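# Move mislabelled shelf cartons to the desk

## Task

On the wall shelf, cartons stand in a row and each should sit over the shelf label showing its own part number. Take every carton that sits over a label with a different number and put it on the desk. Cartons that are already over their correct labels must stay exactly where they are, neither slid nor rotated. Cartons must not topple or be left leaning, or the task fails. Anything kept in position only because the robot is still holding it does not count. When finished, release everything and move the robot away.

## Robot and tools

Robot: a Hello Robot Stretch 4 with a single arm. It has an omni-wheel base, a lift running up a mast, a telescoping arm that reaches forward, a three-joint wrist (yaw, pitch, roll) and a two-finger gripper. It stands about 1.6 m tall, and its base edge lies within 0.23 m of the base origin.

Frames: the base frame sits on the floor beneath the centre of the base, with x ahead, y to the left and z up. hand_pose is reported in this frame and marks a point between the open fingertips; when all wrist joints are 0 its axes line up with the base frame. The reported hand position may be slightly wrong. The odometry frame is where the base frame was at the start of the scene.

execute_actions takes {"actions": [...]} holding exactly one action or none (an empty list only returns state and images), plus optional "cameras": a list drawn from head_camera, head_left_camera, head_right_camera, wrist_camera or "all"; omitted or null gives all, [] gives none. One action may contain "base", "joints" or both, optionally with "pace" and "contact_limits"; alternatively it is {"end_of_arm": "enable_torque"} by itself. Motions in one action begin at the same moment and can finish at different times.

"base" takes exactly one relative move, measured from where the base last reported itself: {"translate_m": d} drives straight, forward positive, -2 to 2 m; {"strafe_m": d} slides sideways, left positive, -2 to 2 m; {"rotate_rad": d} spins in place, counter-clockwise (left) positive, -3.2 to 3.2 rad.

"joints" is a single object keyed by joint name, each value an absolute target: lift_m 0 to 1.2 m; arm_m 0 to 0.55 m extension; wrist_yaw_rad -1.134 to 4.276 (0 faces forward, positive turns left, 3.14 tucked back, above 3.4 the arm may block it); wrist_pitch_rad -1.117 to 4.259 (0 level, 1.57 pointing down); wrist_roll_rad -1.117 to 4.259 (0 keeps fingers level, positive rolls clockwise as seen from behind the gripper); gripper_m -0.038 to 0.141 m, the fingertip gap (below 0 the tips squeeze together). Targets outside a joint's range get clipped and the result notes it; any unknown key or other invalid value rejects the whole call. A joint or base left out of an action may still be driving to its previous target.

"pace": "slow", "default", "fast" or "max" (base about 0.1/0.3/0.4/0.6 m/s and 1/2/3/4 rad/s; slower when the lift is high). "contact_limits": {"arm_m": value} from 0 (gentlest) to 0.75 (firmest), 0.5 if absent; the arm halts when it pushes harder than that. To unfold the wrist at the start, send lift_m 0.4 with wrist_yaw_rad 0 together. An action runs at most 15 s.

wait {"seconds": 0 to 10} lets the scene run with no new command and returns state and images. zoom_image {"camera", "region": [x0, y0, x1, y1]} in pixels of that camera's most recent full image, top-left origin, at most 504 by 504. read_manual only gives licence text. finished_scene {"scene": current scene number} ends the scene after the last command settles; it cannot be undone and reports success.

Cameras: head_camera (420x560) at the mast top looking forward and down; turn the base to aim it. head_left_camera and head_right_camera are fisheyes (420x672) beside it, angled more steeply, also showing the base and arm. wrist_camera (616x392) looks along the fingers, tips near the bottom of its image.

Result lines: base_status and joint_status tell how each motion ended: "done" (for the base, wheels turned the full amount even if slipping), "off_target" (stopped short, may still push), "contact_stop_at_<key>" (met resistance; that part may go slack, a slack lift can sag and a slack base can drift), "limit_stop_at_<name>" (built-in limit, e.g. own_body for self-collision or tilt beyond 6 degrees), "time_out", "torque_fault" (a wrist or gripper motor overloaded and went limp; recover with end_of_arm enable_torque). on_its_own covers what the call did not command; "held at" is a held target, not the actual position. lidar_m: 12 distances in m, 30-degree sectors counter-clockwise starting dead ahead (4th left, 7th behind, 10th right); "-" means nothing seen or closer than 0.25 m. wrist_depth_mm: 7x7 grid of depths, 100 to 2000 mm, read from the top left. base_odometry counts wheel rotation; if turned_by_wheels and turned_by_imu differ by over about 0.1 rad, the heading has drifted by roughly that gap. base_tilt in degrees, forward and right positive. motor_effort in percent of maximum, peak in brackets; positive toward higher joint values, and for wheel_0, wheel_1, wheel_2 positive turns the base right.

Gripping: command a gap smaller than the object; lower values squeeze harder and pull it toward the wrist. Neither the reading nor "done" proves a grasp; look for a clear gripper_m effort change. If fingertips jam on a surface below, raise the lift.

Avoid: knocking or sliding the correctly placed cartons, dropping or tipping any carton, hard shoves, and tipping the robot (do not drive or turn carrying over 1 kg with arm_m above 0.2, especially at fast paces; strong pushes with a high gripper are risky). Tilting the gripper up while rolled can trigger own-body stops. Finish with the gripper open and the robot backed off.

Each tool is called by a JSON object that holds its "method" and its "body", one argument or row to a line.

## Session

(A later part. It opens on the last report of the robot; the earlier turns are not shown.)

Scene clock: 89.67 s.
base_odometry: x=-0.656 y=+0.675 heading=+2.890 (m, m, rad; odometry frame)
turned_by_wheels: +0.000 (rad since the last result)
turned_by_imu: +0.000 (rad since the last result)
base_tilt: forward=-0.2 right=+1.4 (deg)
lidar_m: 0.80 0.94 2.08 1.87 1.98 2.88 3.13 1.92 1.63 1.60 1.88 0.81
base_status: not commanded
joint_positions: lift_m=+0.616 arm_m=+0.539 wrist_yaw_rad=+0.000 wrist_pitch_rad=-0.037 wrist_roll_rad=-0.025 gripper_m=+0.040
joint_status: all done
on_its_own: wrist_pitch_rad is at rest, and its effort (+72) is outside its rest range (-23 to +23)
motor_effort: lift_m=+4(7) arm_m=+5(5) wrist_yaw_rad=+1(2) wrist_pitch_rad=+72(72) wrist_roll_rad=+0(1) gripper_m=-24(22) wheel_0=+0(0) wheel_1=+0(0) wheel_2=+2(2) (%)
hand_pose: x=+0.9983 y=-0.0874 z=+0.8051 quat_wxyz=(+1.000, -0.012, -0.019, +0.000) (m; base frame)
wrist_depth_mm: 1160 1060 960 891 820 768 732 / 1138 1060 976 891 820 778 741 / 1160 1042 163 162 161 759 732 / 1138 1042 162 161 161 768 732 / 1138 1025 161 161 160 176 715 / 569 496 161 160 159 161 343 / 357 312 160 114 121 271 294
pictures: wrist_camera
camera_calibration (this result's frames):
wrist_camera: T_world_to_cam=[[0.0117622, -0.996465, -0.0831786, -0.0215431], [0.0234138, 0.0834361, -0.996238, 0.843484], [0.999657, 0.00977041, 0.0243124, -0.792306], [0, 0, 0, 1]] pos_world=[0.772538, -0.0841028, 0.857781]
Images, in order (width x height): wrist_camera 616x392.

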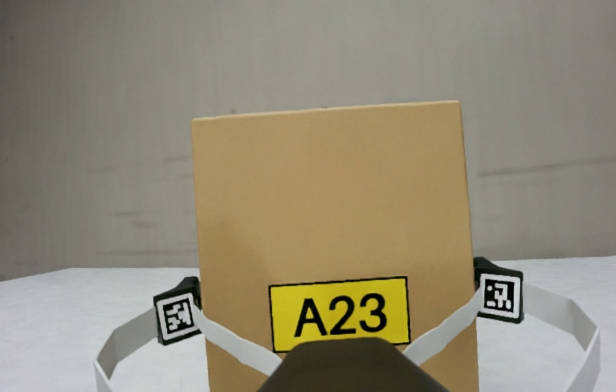

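Contact was near 0.635; release.

{"method": "execute_actions", "body": {
  "actions": [
    {"joints":{"lift_m":0.635,"gripper_m":0.135}}
  ],
  "cameras": ["wrist_camera"]
}}

{"method": "execute_actions", "body": {
  "actions": [
    {"joints":{"arm_m":0.005}}
  ],
  "cameras": ["head_camera"]
}}

Scene clock: 93.07 s.
base_odometry: x=-0.656 y=+0.675 heading=+2.890 (m, m, rad; odometry frame)
turned_by_wheels: +0.000 (rad since the last result)
turned_by_imu: +0.000 (rad since the last result)
base_tilt: forward=-0.3 right=+1.6 (deg)
lidar_m: 0.80 0.94 2.10 1.85 1.99 2.88 3.10 1.90 1.63 1.60 1.89 0.82
base_status: not commanded
joint_positions: lift_m=+0.635 arm_m=+0.539 wrist_yaw_rad=+0.000 wrist_pitch_rad=-0.009 wrist_roll_rad=-0.025 gripper_m=+0.135
joint_status: all done
motor_effort: lift_m=+21(20) arm_m=+5(5) wrist_yaw_rad=+0(7) wrist_pitch_rad=-8(72) wrist_roll_rad=-1(1) gripper_m=-1(23) wheel_0=+0(0) wheel_1=+0(0) wheel_2=+1(2) (%)
hand_pose: x=+0.9985 y=-0.0874 z=+0.8157 quat_wxyz=(+1.000, -0.012, -0.005, +0.000) (m; base frame)
wrist_depth_mm: 1118 1025 946 866 809 759 723 / 1098 1025 946 878 820 768 723 / 1138 1025 193 193 193 768 732 / 1138 1042 193 194 195 778 723 / 1138 1025 195 195 195 676 640 / 508 452 195 195 196 330 377 / 338 324 296 153 196 270 283
pictures: wrist_camera
camera_calibration (this result's frames):
wrist_camera: T_world_to_cam=[[0.00938538, -0.996481, -0.0832938, -0.0182121], [-0.00458195, 0.0832537, -0.996518, 0.882152], [0.999945, 0.00973434, -0.00378446, -0.770125], [0, 0, 0, 1]] pos_world=[0.774295, -0.0840938, 0.874649]
Images, in order (width x height): wrist_camera 616x392.

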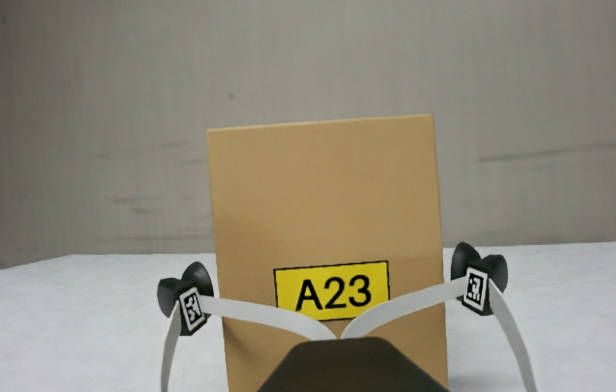

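Scene clock: 95.70 s.
base_odometry: x=-0.656 y=+0.675 heading=+2.890 (m, m, rad; odometry frame)
turned_by_wheels: +0.000 (rad since the last result)
turned_by_imu: +0.000 (rad since the last result)
base_tilt: forward=-0.3 right=+1.5 (deg)
lidar_m: 0.80 0.95 2.11 1.86 1.97 2.88 3.13 1.90 1.63 1.61 1.88 0.81
base_status: not commanded
joint_positions: lift_m=+0.635 arm_m=+0.006 wrist_yaw_rad=+0.000 wrist_pitch_rad=-0.009 wrist_roll_rad=-0.025 gripper_m=+0.135
joint_status: all done
motor_effort: lift_m=+21(21) arm_m=-5(4) wrist_yaw_rad=+3(0) wrist_pitch_rad=-10(10) wrist_roll_rad=-1(0) gripper_m=+2(3) wheel_0=+0(0) wheel_1=+0(0) wheel_2=+1(1) (%)
hand_pose: x=+0.4653 y=-0.0874 z=+0.8156 quat_wxyz=(+1.000, -0.012, -0.004, +0.000) (m; base frame)
wrist_depth_mm: 1756 1618 1499 1366 1281 1205 1138 / 1756 1618 1499 1366 1308 1229 1138 / 1756 1618 1464 1397 1308 1229 1138 / 1808 1618 1464 715 1308 1229 1160 / 1756 1060 931 723 750 683 640 / 1808 1160 198 1397 564 512 820 / 1863 1430 1537 788 1336 1229 842
pictures: head_camera
Images, in order (width x height): head_camera 420x560.

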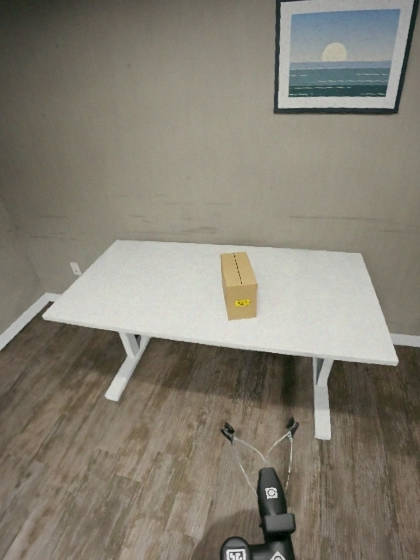

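{"method": "execute_actions", "body": {
  "actions": [
    {"base":{"rotate_rad":-0.065},"joints":{"lift_m":0.2},"pace":"fast"}
  ],
  "cameras": []
}}

{"method": "execute_actions", "body": {
  "actions": [
    {"base":{"translate_m":-1.96},"pace":"max"}
  ],
  "cameras": []
}}

{"method": "execute_actions", "body": {
  "actions": [
    {"base":{"rotate_rad":2.93},"joints":{"lift_m":0.72,"gripper_m":0.13}}
  ],
  "cameras": ["head_camera","wrist_camera"]
}}

Scene clock: 102.37 s.
base_odometry: x=-0.656 y=+0.675 heading=+2.825 (m, m, rad; odometry frame)
turned_by_wheels: -0.065 (rad since the last result)
turned_by_imu: -0.065 (rad since the last result)
base_tilt: forward=-0.3 right=+1.5 (deg)
lidar_m: 0.80 0.90 2.10 1.83 1.92 2.89 3.12 1.96 1.63 1.58 1.82 0.80
base_status: done
joint_positions: lift_m=+0.200 arm_m=+0.006 wrist_yaw_rad=+0.000 wrist_pitch_rad=-0.009 wrist_roll_rad=-0.025 gripper_m=+0.135
joint_status: all done
motor_effort: lift_m=+15(20) arm_m=-5(5) wrist_yaw_rad=+0(2) wrist_pitch_rad=-10(10) wrist_roll_rad=+1(0) gripper_m=+2(1) wheel_0=+1(3) wheel_1=-1(6) wheel_2=+1(7) (%)
hand_pose: x=+0.4653 y=-0.0875 z=+0.3811 quat_wxyz=(+1.000, -0.012, -0.004, +0.000) (m; base frame)
wrist_depth_mm: 1618 1537 647 609 627 661 699 / 759 809 866 878 854 820 1160 / 1118 1499 1464 1366 1308 1229 1182 / 1661 1537 1464 1366 1308 1255 1182 / 1661 1537 1499 1397 1308 820 1182 / 1229 1229 198 1336 1118 820 1098 / 946 946 946 517 891 820 798
pictures: none
No camera images: the call's "cameras" was empty. Leave "cameras" out to get every camera's image.

Scene clock: 107.20 s.
base_odometry: x=+1.207 y=+0.065 heading=+2.825 (m, m, rad; odometry frame)
turned_by_wheels: +0.000 (rad since the last result)
turned_by_imu: +0.006 (rad since the last result)
base_tilt: forward=-0.2 right=+1.6 (deg)
lidar_m: 2.73 3.00 2.08 2.04 1.13 0.93 0.92 1.34 1.24 1.21 1.38 2.28
base_status: done
joint_positions: lift_m=+0.200 arm_m=+0.006 wrist_yaw_rad=+0.000 wrist_pitch_rad=-0.009 wrist_roll_rad=-0.025 gripper_m=+0.135
joint_status: not commanded
motor_effort: lift_m=+17(17) arm_m=-5(5) wrist_yaw_rad=+2(3) wrist_pitch_rad=-10(10) wrist_roll_rad=+0(0) gripper_m=+1(1) wheel_0=+0(5) wheel_1=+0(7) wheel_2=+0(13) (%)
hand_pose: x=+0.4653 y=-0.0875 z=+0.3809 quat_wxyz=(+1.000, -0.012, -0.004, +0.000) (m; base frame)
wrist_depth_mm: - - - - - - - / - - - - - - - / - - - - - - - / - - - - - - - / - - - - - - 1921 / 1499 1336 198 1308 1118 1008 1118 / 1008 960 946 512 891 820 820
pictures: none
No camera images: the call's "cameras" was empty. Leave "cameras" out to get every camera's image.

Scene clock: 110.20 s.
base_odometry: x=+1.207 y=+0.065 heading=-0.528 (m, m, rad; odometry frame)
turned_by_wheels: +2.930 (rad since the last result)
turned_by_imu: +2.925 (rad since the last result)
base_tilt: forward=-0.2 right=+1.5 (deg)
lidar_m: 0.90 1.23 1.32 1.22 1.25 1.79 3.63 2.92 2.18 2.05 1.72 0.96
base_status: done
joint_positions: lift_m=+0.720 arm_m=+0.006 wrist_yaw_rad=+0.000 wrist_pitch_rad=-0.009 wrist_roll_rad=-0.025 gripper_m=+0.130
joint_status: all done
motor_effort: lift_m=+21(24) arm_m=-5(5) wrist_yaw_rad=+0(0) wrist_pitch_rad=-9(9) wrist_roll_rad=+0(0) gripper_m=-1(1) wheel_0=-1(1) wheel_1=+0(6) wheel_2=+1(9) (%)
hand_pose: x=+0.4653 y=-0.0874 z=+0.9005 quat_wxyz=(+1.000, -0.012, -0.004, +0.000) (m; base frame)
wrist_depth_mm: 976 960 946 946 931 917 904 / 976 960 946 946 946 931 917 / 960 960 946 946 931 917 917 / 976 976 960 946 707 691 683 / 976 976 960 854 699 691 683 / 991 976 196 960 699 931 917 / 991 991 976 535 946 931 917
pictures: head_camera, wrist_camera
camera_calibration (this result's frames):
wrist_camera: T_world_to_cam=[[0.00950002, -0.996489, -0.0831849, -0.00625195], [-0.00488615, 0.0831414, -0.996526, 0.964397], [0.999943, 0.00987347, -0.00407915, -0.236334], [0, 0, 0, 1]] pos_world=[0.241092, -0.0840779, 0.959562]
Images, in order (width x height): head_camera 420x560, wrist_camera 616x392.

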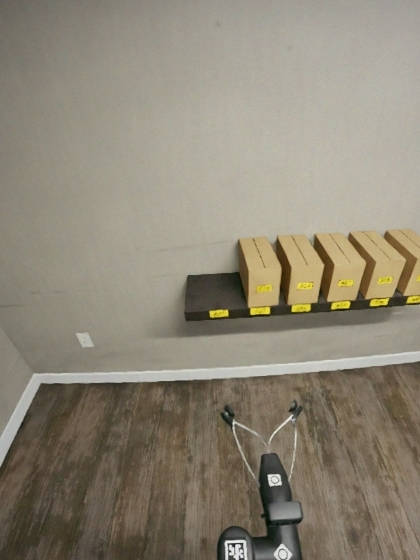

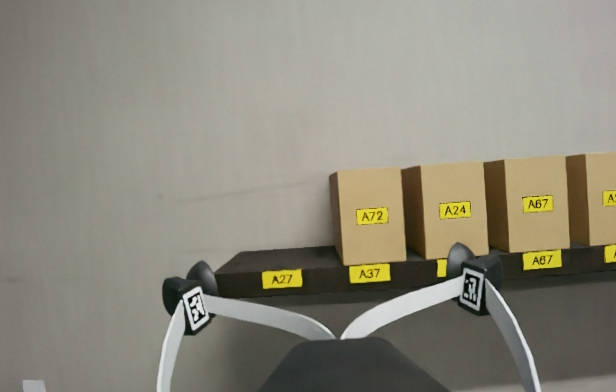

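{"method": "execute_actions", "body": {
  "actions": [
    {"base":{"rotate_rad":-0.05},"joints":{"arm_m":0.2}}
  ],
  "cameras": []
}}

{"method": "execute_actions", "body": {
  "actions": [
    {"base":{"strafe_m":-0.05},"joints":{"arm_m":0.44}}
  ],
  "cameras": ["wrist_camera"]
}}

Scene clock: 120.10 s.
base_odometry: x=+1.207 y=+0.065 heading=-0.578 (m, m, rad; odometry frame)
turned_by_wheels: -0.050 (rad since the last result)
turned_by_imu: -0.050 (rad since the last result)
base_tilt: forward=-0.3 right=+1.5 (deg)
lidar_m: 0.92 1.22 1.35 1.21 1.26 1.71 3.63 2.90 2.20 2.06 1.79 0.97
base_status: done
joint_positions: lift_m=+0.720 arm_m=+0.199 wrist_yaw_rad=+0.000 wrist_pitch_rad=-0.009 wrist_roll_rad=-0.025 gripper_m=+0.130
joint_status: all done
motor_effort: lift_m=+22(22) arm_m=+5(5) wrist_yaw_rad=+1(2) wrist_pitch_rad=-9(9) wrist_roll_rad=+0(0) gripper_m=-1(1) wheel_0=+3(2) wheel_1=+2(3) wheel_2=+0(6) (%)
hand_pose: x=+0.6585 y=-0.0874 z=+0.9005 quat_wxyz=(+1.000, -0.012, -0.005, +0.000) (m; base frame)
wrist_depth_mm: 759 759 759 750 759 759 768 / 759 759 759 759 759 759 759 / 759 759 768 759 759 759 768 / 759 759 759 525 521 517 521 / 768 768 768 647 521 517 521 / 768 768 197 517 517 517 778 / 768 768 768 442 778 778 768
pictures: none
No camera images: the call's "cameras" was empty. Leave "cameras" out to get every camera's image.

Scene clock: 121.93 s.
base_odometry: x=+1.179 y=+0.023 heading=-0.578 (m, m, rad; odometry frame)
turned_by_wheels: +0.000 (rad since the last result)
turned_by_imu: +0.000 (rad since the last result)
base_tilt: forward=-0.2 right=+1.6 (deg)
lidar_m: 0.92 1.20 1.38 1.26 1.29 1.78 3.62 2.88 2.14 1.99 1.84 0.98
base_status: done
joint_positions: lift_m=+0.720 arm_m=+0.439 wrist_yaw_rad=+0.000 wrist_pitch_rad=-0.009 wrist_roll_rad=-0.025 gripper_m=+0.130
joint_status: all done
motor_effort: lift_m=+22(22) arm_m=+5(8) wrist_yaw_rad=-1(1) wrist_pitch_rad=-9(10) wrist_roll_rad=+0(0) gripper_m=-2(2) wheel_0=+0(7) wheel_1=+1(7) wheel_2=+0(2) (%)
hand_pose: x=+0.8984 y=-0.0874 z=+0.9005 quat_wxyz=(+1.000, -0.012, -0.005, +0.000) (m; base frame)
wrist_depth_mm: 525 525 525 525 525 530 530 / 530 525 530 530 530 530 530 / 525 530 525 525 525 283 282 / 535 530 530 283 286 282 283 / 535 530 530 283 290 282 285 / 535 500 196 285 287 285 285 / 345 332 315 197 303 286 286
pictures: wrist_camera
camera_calibration (this result's frames):
wrist_camera: T_world_to_cam=[[0.00948247, -0.996489, -0.0831839, -0.0103571], [-0.0047765, 0.0831416, -0.996526, 0.966447], [0.999944, 0.00984686, -0.00397134, -0.669567], [0, 0, 0, 1]] pos_world=[0.674243, -0.0840796, 0.959569]
Images, in order (width x height): wrist_camera 616x392.

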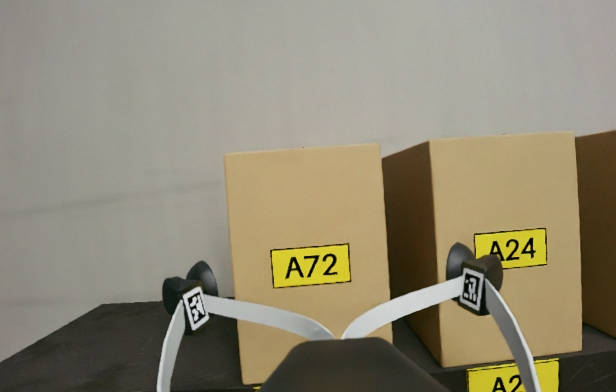

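{"method": "execute_actions", "body": {
  "actions": [
    {"base":{"strafe_m":0.016},"joints":{"arm_m":0.49},"pace":"slow"}
  ],
  "cameras": ["wrist_camera"]
}}

Scene clock: 125.27 s.
base_odometry: x=+1.188 y=+0.036 heading=-0.578 (m, m, rad; odometry frame)
turned_by_wheels: +0.000 (rad since the last result)
turned_by_imu: +0.000 (rad since the last result)
base_tilt: forward=-0.2 right=+1.5 (deg)
lidar_m: 0.92 1.23 1.37 1.24 1.27 1.75 3.62 2.88 2.18 2.03 1.79 0.99
base_status: done
joint_positions: lift_m=+0.720 arm_m=+0.489 wrist_yaw_rad=+0.000 wrist_pitch_rad=-0.009 wrist_roll_rad=-0.025 gripper_m=+0.130
joint_status: all done
motor_effort: lift_m=+22(22) arm_m=+6(4) wrist_yaw_rad=-1(1) wrist_pitch_rad=-10(9) wrist_roll_rad=+0(0) gripper_m=-1(4) wheel_0=-1(6) wheel_1=+1(6) wheel_2=+0(0) (%)
hand_pose: x=+0.9484 y=-0.0874 z=+0.9005 quat_wxyz=(+1.000, -0.012, -0.005, +0.000) (m; base frame)
wrist_depth_mm: 477 477 477 477 477 480 480 / 477 477 477 477 480 480 480 / 477 480 477 233 345 240 232 / 480 480 484 232 235 233 232 / 480 480 484 233 236 233 234 / 484 484 196 233 236 234 234 / 347 332 315 172 238 239 235
pictures: wrist_camera
camera_calibration (this result's frames):
wrist_camera: T_world_to_cam=[[0.00948252, -0.996489, -0.0831839, -0.0108311], [-0.0047764, 0.0831416, -0.996526, 0.966686], [0.999944, 0.0098469, -0.00397124, -0.719546], [0, 0, 0, 1]] pos_world=[0.724225, -0.0840796, 0.959569]
Images, in order (width x height): wrist_camera 616x392.

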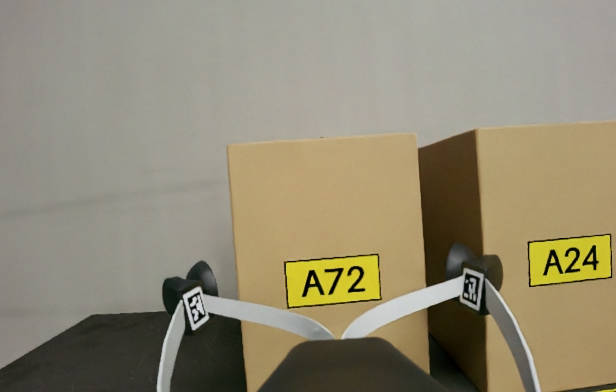

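{"method": "execute_actions", "body": {
  "actions": [
    {"base":{"strafe_m":0.005},"joints":{"arm_m":0.51},"pace":"slow"}
  ],
  "cameras": ["wrist_camera"]
}}

Scene clock: 128.33 s.
base_odometry: x=+1.191 y=+0.040 heading=-0.578 (m, m, rad; odometry frame)
turned_by_wheels: +0.000 (rad since the last result)
turned_by_imu: +0.000 (rad since the last result)
base_tilt: forward=-0.3 right=+1.5 (deg)
lidar_m: 0.92 1.21 1.34 1.25 1.28 1.75 3.61 2.90 2.17 2.01 1.80 0.98
base_status: done
joint_positions: lift_m=+0.720 arm_m=+0.509 wrist_yaw_rad=+0.000 wrist_pitch_rad=-0.009 wrist_roll_rad=-0.025 gripper_m=+0.130
joint_status: all done
motor_effort: lift_m=+22(22) arm_m=+6(7) wrist_yaw_rad=-1(2) wrist_pitch_rad=-9(9) wrist_roll_rad=+0(0) gripper_m=+1(1) wheel_0=-1(1) wheel_1=+3(4) wheel_2=+0(1) (%)
hand_pose: x=+0.9684 y=-0.0874 z=+0.9005 quat_wxyz=(+1.000, -0.012, -0.005, +0.000) (m; base frame)
wrist_depth_mm: 452 455 455 455 459 459 459 / 459 459 459 459 459 459 462 / 459 459 459 213 214 249 211 / 459 462 459 213 215 236 213 / 462 462 466 213 215 213 213 / 462 466 197 213 215 213 213 / 347 332 312 161 217 247 214
pictures: wrist_camera
camera_calibration (this result's frames):
wrist_camera: T_world_to_cam=[[0.00948255, -0.996489, -0.0831839, -0.0110209], [-0.00477651, 0.0831415, -0.996526, 0.966781], [0.999944, 0.00984693, -0.00397135, -0.739548], [0, 0, 0, 1]] pos_world=[0.744229, -0.0840796, 0.959569]
Images, in order (width x height): wrist_camera 616x392.

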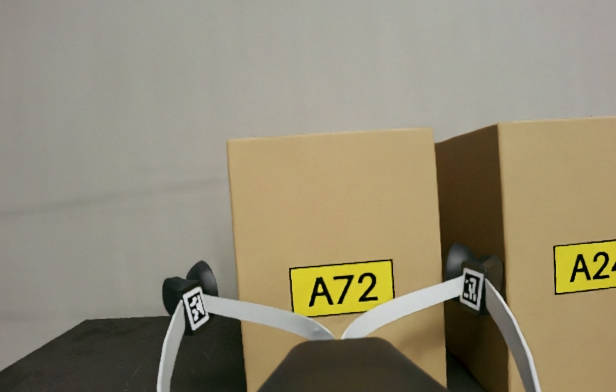

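{"method": "execute_actions", "body": {
  "actions": [
    {"joints":{"arm_m":0.535},"pace":"slow"}
  ],
  "cameras": ["wrist_camera"]
}}

{"method": "execute_actions", "body": {
  "actions": [
    {"joints":{"gripper_m":0.045}}
  ],
  "cameras": ["wrist_camera"]
}}

{"method": "execute_actions", "body": {
  "actions": [
    {"joints":{"lift_m":0.74},"pace":"slow"}
  ],
  "cameras": ["wrist_camera"]
}}

Scene clock: 132.73 s.
base_odometry: x=+1.191 y=+0.040 heading=-0.578 (m, m, rad; odometry frame)
turned_by_wheels: +0.000 (rad since the last result)
turned_by_imu: +0.000 (rad since the last result)
base_tilt: forward=-0.2 right=+1.5 (deg)
lidar_m: 0.92 1.20 1.37 1.25 1.28 1.76 3.63 2.88 2.15 2.03 1.78 0.99
base_status: not commanded
joint_positions: lift_m=+0.720 arm_m=+0.534 wrist_yaw_rad=+0.000 wrist_pitch_rad=-0.009 wrist_roll_rad=-0.025 gripper_m=+0.130
joint_status: all done
motor_effort: lift_m=+22(21) arm_m=+6(6) wrist_yaw_rad=+0(1) wrist_pitch_rad=-9(9) wrist_roll_rad=+0(0) gripper_m=-1(0) wheel_0=-1(1) wheel_1=+3(3) wheel_2=+0(0) (%)
hand_pose: x=+0.9934 y=-0.0874 z=+0.9005 quat_wxyz=(+1.000, -0.012, -0.005, +0.000) (m; base frame)
wrist_depth_mm: 433 430 433 436 433 436 433 / 436 436 436 436 436 436 436 / 436 436 436 188 191 227 187 / 436 436 187 188 190 217 187 / 439 439 436 189 191 206 188 / 439 442 187 189 191 196 189 / 347 330 301 149 193 227 189
pictures: wrist_camera
camera_calibration (this result's frames):
wrist_camera: T_world_to_cam=[[0.00934651, -0.99649, -0.0831839, -0.011162], [-0.00476524, 0.0831422, -0.996526, 0.966893], [0.999945, 0.00971043, -0.00397143, -0.764539], [0, 0, 0, 1]] pos_world=[0.769209, -0.0840884, 0.959569]
Images, in order (width x height): wrist_camera 616x392.

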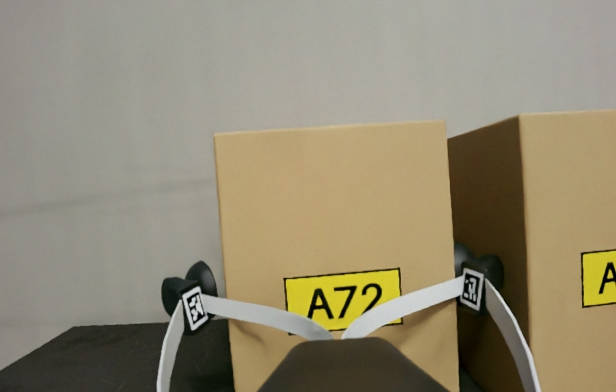

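Scene clock: 134.53 s.
base_odometry: x=+1.191 y=+0.040 heading=-0.578 (m, m, rad; odometry frame)
turned_by_wheels: +0.000 (rad since the last result)
turned_by_imu: +0.000 (rad since the last result)
base_tilt: forward=-0.2 right=+1.5 (deg)
lidar_m: 0.92 1.23 1.38 1.25 1.28 1.74 3.64 2.88 2.18 2.02 1.77 0.97
base_status: not commanded
joint_positions: lift_m=+0.720 arm_m=+0.534 wrist_yaw_rad=+0.000 wrist_pitch_rad=-0.009 wrist_roll_rad=-0.025 gripper_m=+0.045
joint_status: all done
motor_effort: lift_m=+21(22) arm_m=+5(6) wrist_yaw_rad=-1(1) wrist_pitch_rad=-10(9) wrist_roll_rad=+0(0) gripper_m=-22(21) wheel_0=-1(1) wheel_1=+3(3) wheel_2=+0(0) (%)
hand_pose: x=+0.9934 y=-0.0874 z=+0.9005 quat_wxyz=(+1.000, -0.012, -0.004, +0.000) (m; base frame)
wrist_depth_mm: 433 433 430 436 433 436 436 / 433 436 436 436 433 436 436 / 433 436 167 167 168 212 187 / 436 436 168 168 169 203 187 / 439 439 168 168 169 193 188 / 439 439 169 169 170 170 171 / 345 306 170 118 127 212 189
pictures: wrist_camera
camera_calibration (this result's frames):
wrist_camera: T_world_to_cam=[[0.00935356, -0.99649, -0.0831845, -0.0111665], [-0.00481254, 0.0831424, -0.996526, 0.966926], [0.999945, 0.0097214, -0.00401797, -0.764516], [0, 0, 0, 1]] pos_world=[0.769232, -0.0840877, 0.959566]
Images, in order (width x height): wrist_camera 616x392.

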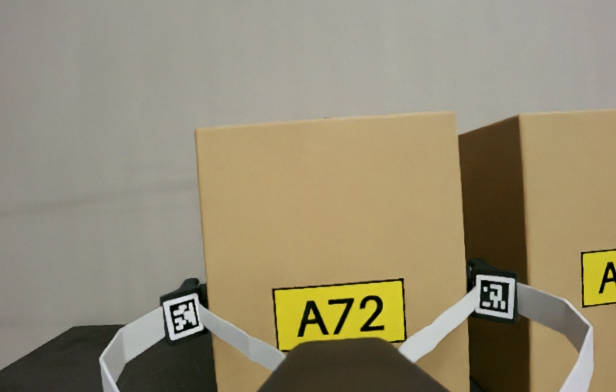

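Scene clock: 135.47 s.
base_odometry: x=+1.191 y=+0.040 heading=-0.578 (m, m, rad; odometry frame)
turned_by_wheels: +0.000 (rad since the last result)
turned_by_imu: +0.000 (rad since the last result)
base_tilt: forward=-0.2 right=+1.5 (deg)
lidar_m: 0.92 1.22 1.36 1.25 1.28 1.76 3.62 2.89 2.17 2.00 1.78 0.97
base_status: not commanded
joint_positions: lift_m=+0.740 arm_m=+0.534 wrist_yaw_rad=+0.000 wrist_pitch_rad=-0.007 wrist_roll_rad=-0.025 gripper_m=+0.045
joint_status: all done
motor_effort: lift_m=+22(23) arm_m=+5(6) wrist_yaw_rad=+2(1) wrist_pitch_rad=-14(14) wrist_roll_rad=+0(0) gripper_m=-18(21) wheel_0=-1(1) wheel_1=+3(3) wheel_2=+0(0) (%)
hand_pose: x=+0.9934 y=-0.0874 z=+0.9200 quat_wxyz=(+1.000, -0.012, -0.004, +0.000) (m; base frame)
wrist_depth_mm: 430 430 433 433 433 436 433 / 433 433 436 436 433 433 436 / 436 436 169 170 170 436 436 / 436 436 169 169 170 203 187 / 439 439 169 169 169 194 187 / 439 442 169 169 169 170 171 / 404 345 169 118 127 212 189
pictures: wrist_camera
camera_calibration (this result's frames):
wrist_camera: T_world_to_cam=[[0.00921676, -0.99649, -0.0831994, -0.00939726], [-0.00644922, 0.083142, -0.996517, 0.987947], [0.999937, 0.00972122, -0.00566028, -0.762924], [0, 0, 0, 1]] pos_world=[0.769334, -0.0840877, 0.979406]
Images, in order (width x height): wrist_camera 616x392.

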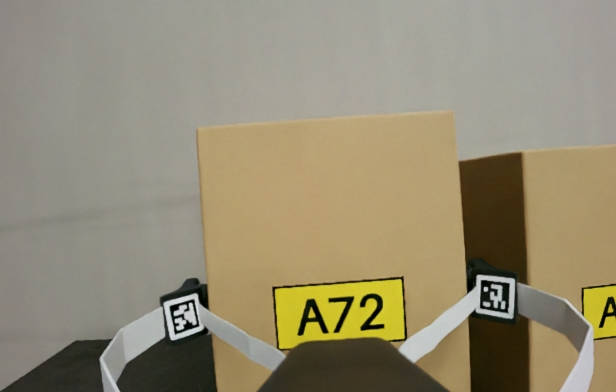

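{"method": "execute_actions", "body": {
  "actions": [
    {"joints":{"arm_m":0.005}}
  ],
  "cameras": ["head_camera"]
}}

{"method": "zoom_image", "body": {
  "camera": "head_camera",
  "region": [260, 230, 420, 330]
}}

Scene clock: 139.30 s.
base_odometry: x=+1.191 y=+0.040 heading=-0.578 (m, m, rad; odometry frame)
turned_by_wheels: +0.000 (rad since the last result)
turned_by_imu: +0.000 (rad since the last result)
base_tilt: forward=-0.3 right=+1.5 (deg)
lidar_m: 0.40 1.20 1.35 1.24 1.27 1.70 3.62 2.87 2.18 2.01 1.79 0.41
base_status: not commanded
joint_positions: lift_m=+0.740 arm_m=+0.006 wrist_yaw_rad=+0.000 wrist_pitch_rad=-0.007 wrist_roll_rad=-0.025 gripper_m=+0.045
joint_status: all done
motor_effort: lift_m=+22(22) arm_m=-5(5) wrist_yaw_rad=+2(2) wrist_pitch_rad=-15(15) wrist_roll_rad=+1(0) gripper_m=-23(20) wheel_0=-1(1) wheel_1=+3(3) wheel_2=+0(0) (%)
hand_pose: x=+0.4653 y=-0.0875 z=+0.9199 quat_wxyz=(+1.000, -0.012, -0.004, +0.000) (m; base frame)
wrist_depth_mm: 946 931 946 946 946 946 946 / 946 946 946 960 946 960 946 / 960 946 169 170 170 960 946 / 960 946 169 169 169 707 715 / 946 960 169 169 170 707 715 / 960 960 169 169 169 169 960 / 960 960 168 118 127 960 960
pictures: head_camera
Images, in order (width x height): head_camera 420x560.

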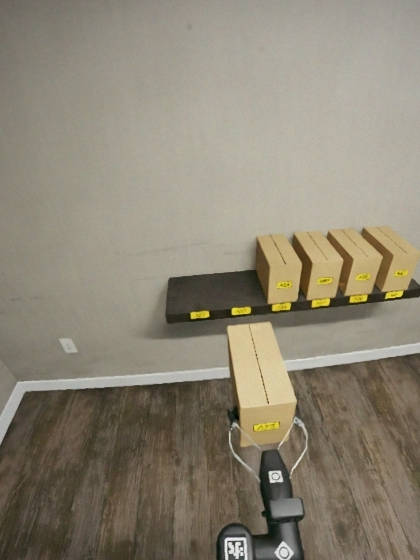

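Region (260, 230, 420, 330) of head_camera's 420x560 image, scaled by 3.150, with more detail than that image has; it fills the top 315 rows of this view, and the rest is white.

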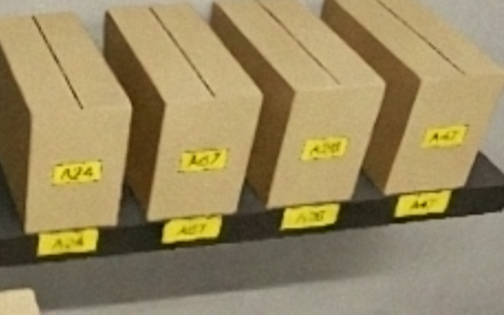

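{"method": "execute_actions", "body": {
  "actions": [],
  "cameras": ["wrist_camera"]
}}

{"method": "zoom_image", "body": {
  "camera": "wrist_camera",
  "region": [496, 190, 616, 290]
}}

Scene clock: 142.00 s.
base_odometry: x=+1.191 y=+0.040 heading=-0.578 (m, m, rad; odometry frame)
turned_by_wheels: +0.000 (rad since the last result)
turned_by_imu: +0.000 (rad since the last result)
base_tilt: forward=-0.3 right=+1.5 (deg)
lidar_m: 0.39 1.23 1.36 1.23 1.28 1.75 3.60 2.88 2.16 2.02 1.83 0.42
base_status: not commanded
joint_positions: lift_m=+0.740 arm_m=+0.006 wrist_yaw_rad=+0.000 wrist_pitch_rad=-0.007 wrist_roll_rad=-0.025 gripper_m=+0.045
joint_status: all done
motor_effort: lift_m=+22(22) arm_m=-5(5) wrist_yaw_rad=+1(2) wrist_pitch_rad=-14(15) wrist_roll_rad=+0(0) gripper_m=-21(20) wheel_0=-1(1) wheel_1=+3(3) wheel_2=+0(0) (%)
hand_pose: x=+0.4653 y=-0.0875 z=+0.9199 quat_wxyz=(+1.000, -0.012, -0.004, +0.000) (m; base frame)
wrist_depth_mm: 931 946 931 946 946 946 946 / 960 931 946 946 946 946 946 / 946 946 169 170 170 946 960 / 960 960 169 169 169 715 707 / 960 946 169 169 170 707 715 / 976 960 169 169 169 170 960 / 960 960 169 118 127 976 976
pictures: wrist_camera
camera_calibration (this result's frames):
wrist_camera: T_world_to_cam=[[0.00911882, -0.996493, -0.0831796, -0.00453068], [-0.00673817, 0.0831199, -0.996517, 0.984591], [0.999936, 0.00964753, -0.00595658, -0.234557], [0, 0, 0, 1]] pos_world=[0.241218, -0.084091, 0.979388]
Images, in order (width x height): wrist_camera 616x392.

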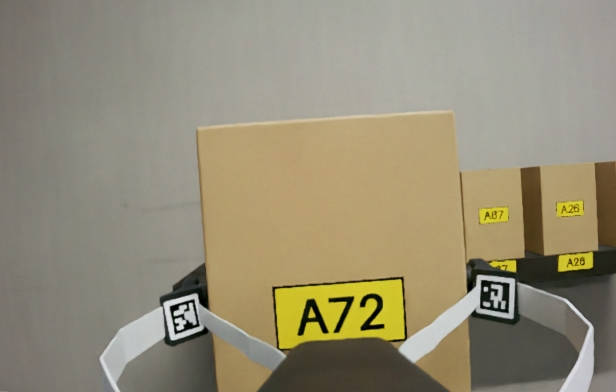

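Region (496, 190, 616, 290) of wrist_camera's 616x392 image, scaled by 4.200.

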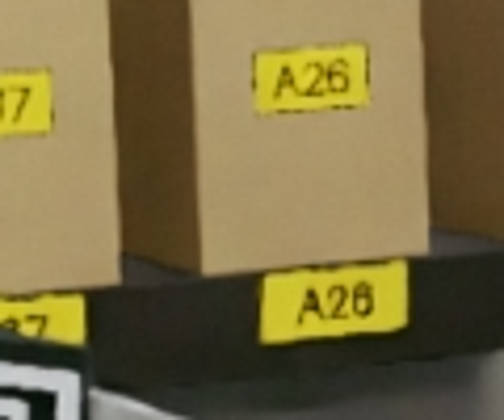

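{"method": "execute_actions", "body": {
  "actions": [
    {"base":{"rotate_rad":-2.78}}
  ],
  "cameras": []
}}

{"method": "execute_actions", "body": {
  "actions": [
    {"base":{"translate_m":2.0},"pace":"fast"}
  ],
  "cameras": ["head_camera"]
}}

Scene clock: 148.00 s.
base_odometry: x=+1.191 y=+0.040 heading=+2.926 (m, m, rad; odometry frame)
turned_by_wheels: -2.780 (rad since the last result)
turned_by_imu: -2.776 (rad since the last result)
base_tilt: forward=-0.2 right=+1.5 (deg)
lidar_m: 0.38 2.32 2.01 2.28 1.04 0.91 0.93 1.40 1.23 1.26 1.50 0.42
base_status: done
joint_positions: lift_m=+0.740 arm_m=+0.006 wrist_yaw_rad=+0.000 wrist_pitch_rad=-0.007 wrist_roll_rad=-0.025 gripper_m=+0.045
joint_status: not commanded
motor_effort: lift_m=+22(22) arm_m=-5(5) wrist_yaw_rad=+2(0) wrist_pitch_rad=-15(15) wrist_roll_rad=+0(1) gripper_m=-22(21) wheel_0=+2(6) wheel_1=+1(8) wheel_2=+1(7) (%)
hand_pose: x=+0.4653 y=-0.0875 z=+0.9199 quat_wxyz=(+1.000, -0.012, -0.004, +0.000) (m; base frame)
wrist_depth_mm: - - - - - - - / - - - - - - - / - - 169 169 170 - - / - - 169 169 170 - - / - - 169 169 170 - - / - - 169 169 169 170 - / - - 169 118 127 1756 1808
pictures: none
No camera images: the call's "cameras" was empty. Leave "cameras" out to get every camera's image.

Scene clock: 154.37 s.
base_odometry: x=-0.763 y=+0.468 heading=+2.926 (m, m, rad; odometry frame)
turned_by_wheels: +0.000 (rad since the last result)
turned_by_imu: -0.008 (rad since the last result)
base_tilt: forward=-0.3 right=+1.4 (deg)
lidar_m: 0.39 0.95 1.84 1.62 1.73 2.86 3.12 2.12 1.85 1.80 0.95 0.42
base_status: done
joint_positions: lift_m=+0.740 arm_m=+0.006 wrist_yaw_rad=+0.000 wrist_pitch_rad=-0.007 wrist_roll_rad=-0.025 gripper_m=+0.045
joint_status: not commanded
motor_effort: lift_m=+22(22) arm_m=-5(5) wrist_yaw_rad=-1(2) wrist_pitch_rad=-15(15) wrist_roll_rad=+0(0) gripper_m=-22(25) wheel_0=+0(5) wheel_1=+1(7) wheel_2=+0(13) (%)
hand_pose: x=+0.4653 y=-0.0875 z=+0.9200 quat_wxyz=(+1.000, -0.012, -0.004, +0.000) (m; base frame)
wrist_depth_mm: 1863 1708 1499 1397 1308 1182 1118 / 1808 1661 1537 1397 1308 1229 1118 / 1808 1708 169 169 170 1182 1160 / 1808 1708 169 169 170 1205 1138 / 1808 1756 169 169 170 640 1078 / 1708 831 169 169 169 170 634 / 1756 1661 169 118 127 521 504
pictures: head_camera
Images, in order (width x height): head_camera 420x560.

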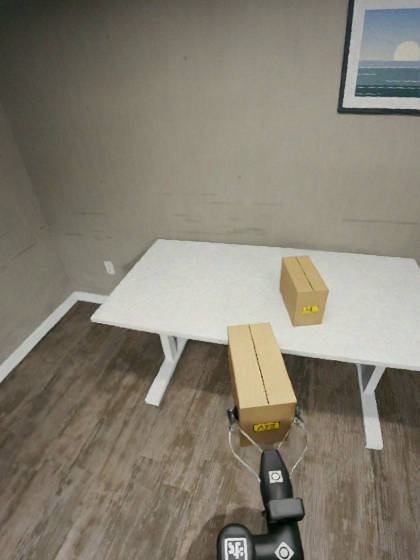

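{"method": "execute_actions", "body": {
  "actions": [
    {"base":{"translate_m":0.04},"joints":{"arm_m":0.545}}
  ],
  "cameras": []
}}

{"method": "execute_actions", "body": {
  "actions": [
    {"joints":{"lift_m":0.634},"pace":"slow"}
  ],
  "cameras": ["head_camera"]
}}

{"method": "execute_actions", "body": {
  "actions": [
    {"joints":{"gripper_m":0.135}}
  ],
  "cameras": []
}}

{"method": "execute_actions", "body": {
  "actions": [
    {"joints":{"arm_m":0.1},"pace":"fast"}
  ],
  "cameras": ["head_camera"]
}}

Scene clock: 159.83 s.
base_odometry: x=-0.802 y=+0.477 heading=+2.926 (m, m, rad; odometry frame)
turned_by_wheels: +0.000 (rad since the last result)
turned_by_imu: -0.001 (rad since the last result)
base_tilt: forward=-0.2 right=+1.5 (deg)
lidar_m: 0.76 0.92 1.84 1.64 1.70 2.90 3.16 2.14 1.87 1.83 0.90 0.76
base_status: done
joint_positions: lift_m=+0.740 arm_m=+0.544 wrist_yaw_rad=+0.000 wrist_pitch_rad=-0.007 wrist_roll_rad=-0.025 gripper_m=+0.045
joint_status: all done
motor_effort: lift_m=+22(22) arm_m=+5(7) wrist_yaw_rad=-1(2) wrist_pitch_rad=-15(15) wrist_roll_rad=+0(0) gripper_m=-22(21) wheel_0=+0(5) wheel_1=-1(5) wheel_2=+0(9) (%)
hand_pose: x=+1.0035 y=-0.0874 z=+0.9200 quat_wxyz=(+1.000, -0.012, -0.004, +0.000) (m; base frame)
wrist_depth_mm: 1118 1025 917 854 788 723 691 / 1118 1008 931 854 788 741 691 / 1138 1042 169 169 170 732 691 / 1160 1042 169 169 169 741 699 / 1160 1042 169 169 170 723 691 / 1182 831 169 169 169 170 287 / 574 508 169 118 127 466 324
pictures: none
No camera images: the call's "cameras" was empty. Leave "cameras" out to get every camera's image.

Scene clock: 161.57 s.
base_odometry: x=-0.802 y=+0.477 heading=+2.926 (m, m, rad; odometry frame)
turned_by_wheels: +0.000 (rad since the last result)
turned_by_imu: +0.000 (rad since the last result)
base_tilt: forward=-0.3 right=+1.5 (deg)
lidar_m: 0.77 0.91 1.84 1.65 1.71 2.92 3.14 2.16 1.86 1.83 0.90 0.78
base_status: not commanded
joint_positions: lift_m=+0.634 arm_m=+0.544 wrist_yaw_rad=+0.000 wrist_pitch_rad=-0.014 wrist_roll_rad=-0.025 gripper_m=+0.045
joint_status: all done
motor_effort: lift_m=+12(21) arm_m=+5(5) wrist_yaw_rad=-2(0) wrist_pitch_rad=+5(15) wrist_roll_rad=+1(0) gripper_m=-20(23) wheel_0=+0(0) wheel_1=-1(1) wheel_2=+0(0) (%)
hand_pose: x=+1.0034 y=-0.0874 z=+0.8166 quat_wxyz=(+1.000, -0.012, -0.007, +0.000) (m; base frame)
wrist_depth_mm: 1118 1025 931 842 788 732 691 / 1118 1025 931 854 788 741 691 / 1138 1042 168 168 168 732 676 / 1160 1042 168 168 168 732 304 / 1160 1025 168 169 170 609 310 / 530 508 169 169 169 170 286 / 349 309 170 118 127 281 287
pictures: head_camera
Images, in order (width x height): head_camera 420x560.

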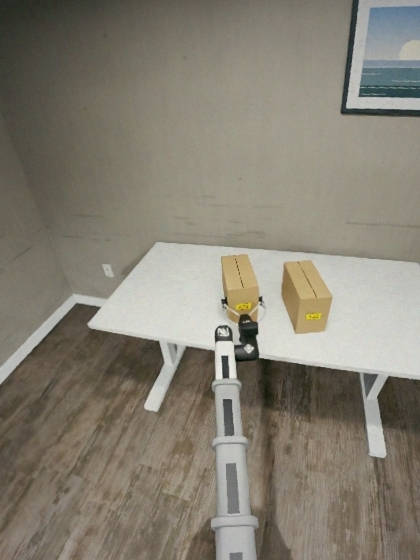

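Scene clock: 163.43 s.
base_odometry: x=-0.802 y=+0.477 heading=+2.926 (m, m, rad; odometry frame)
turned_by_wheels: +0.000 (rad since the last result)
turned_by_imu: +0.000 (rad since the last result)
base_tilt: forward=-0.2 right=+1.5 (deg)
lidar_m: 0.77 0.92 1.85 1.62 1.73 2.92 3.15 2.17 1.87 1.85 0.91 0.78
base_status: not commanded
joint_positions: lift_m=+0.634 arm_m=+0.544 wrist_yaw_rad=+0.000 wrist_pitch_rad=-0.009 wrist_roll_rad=-0.025 gripper_m=+0.135
joint_status: all done
motor_effort: lift_m=+14(14) arm_m=+6(6) wrist_yaw_rad=+1(2) wrist_pitch_rad=-9(4) wrist_roll_rad=+0(0) gripper_m=-1(21) wheel_0=+0(0) wheel_1=-1(1) wheel_2=+0(0) (%)
hand_pose: x=+1.0034 y=-0.0875 z=+0.8153 quat_wxyz=(+1.000, -0.013, -0.005, +0.000) (m; base frame)
wrist_depth_mm: 1118 1025 931 842 788 732 683 / 1118 1025 931 854 788 732 691 / 1138 1042 917 191 193 741 310 / 1160 1042 191 192 193 741 304 / 1160 1008 191 193 194 668 309 / 512 452 192 193 194 195 314 / 338 322 294 151 195 271 282
pictures: none
No camera images: the call's "cameras" was empty. Leave "cameras" out to get every camera's image.

Scene clock: 165.43 s.
base_odometry: x=-0.802 y=+0.477 heading=+2.926 (m, m, rad; odometry frame)
turned_by_wheels: +0.000 (rad since the last result)
turned_by_imu: +0.000 (rad since the last result)
base_tilt: forward=-0.2 right=+1.5 (deg)
lidar_m: 0.76 0.90 1.84 1.66 1.72 2.91 3.15 2.15 1.87 1.85 0.91 0.77
base_status: not commanded
joint_positions: lift_m=+0.634 arm_m=+0.101 wrist_yaw_rad=+0.000 wrist_pitch_rad=-0.009 wrist_roll_rad=-0.025 gripper_m=+0.135
joint_status: all done
motor_effort: lift_m=+14(14) arm_m=-5(7) wrist_yaw_rad=+0(1) wrist_pitch_rad=-10(10) wrist_roll_rad=+0(0) gripper_m=-2(3) wheel_0=+0(0) wheel_1=-1(1) wheel_2=+0(0) (%)
hand_pose: x=+0.5603 y=-0.0875 z=+0.8151 quat_wxyz=(+1.000, -0.013, -0.004, +0.000) (m; base frame)
wrist_depth_mm: 1661 1537 1397 1281 1182 1098 1025 / 1661 1537 1397 1281 1205 1098 1042 / 1708 1537 1397 1281 1182 1098 1042 / 1661 1576 1430 627 1160 512 1025 / 1661 1042 931 634 683 517 517 / 1661 615 199 484 445 392 415 / 1708 1576 1397 732 1205 1138 1042
pictures: head_camera
Images, in order (width x height): head_camera 420x560.

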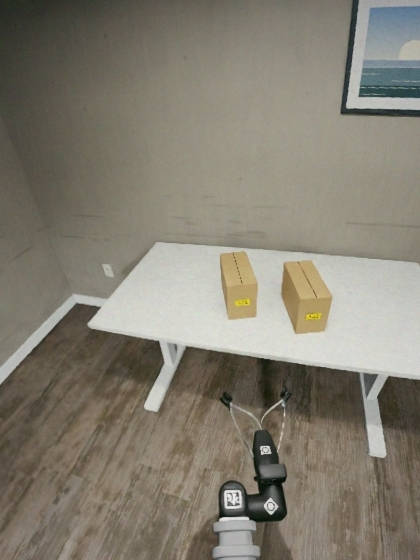

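{"method": "finished_scene", "body": {
  "scene": 1
}}

The scene is finished: the task was done.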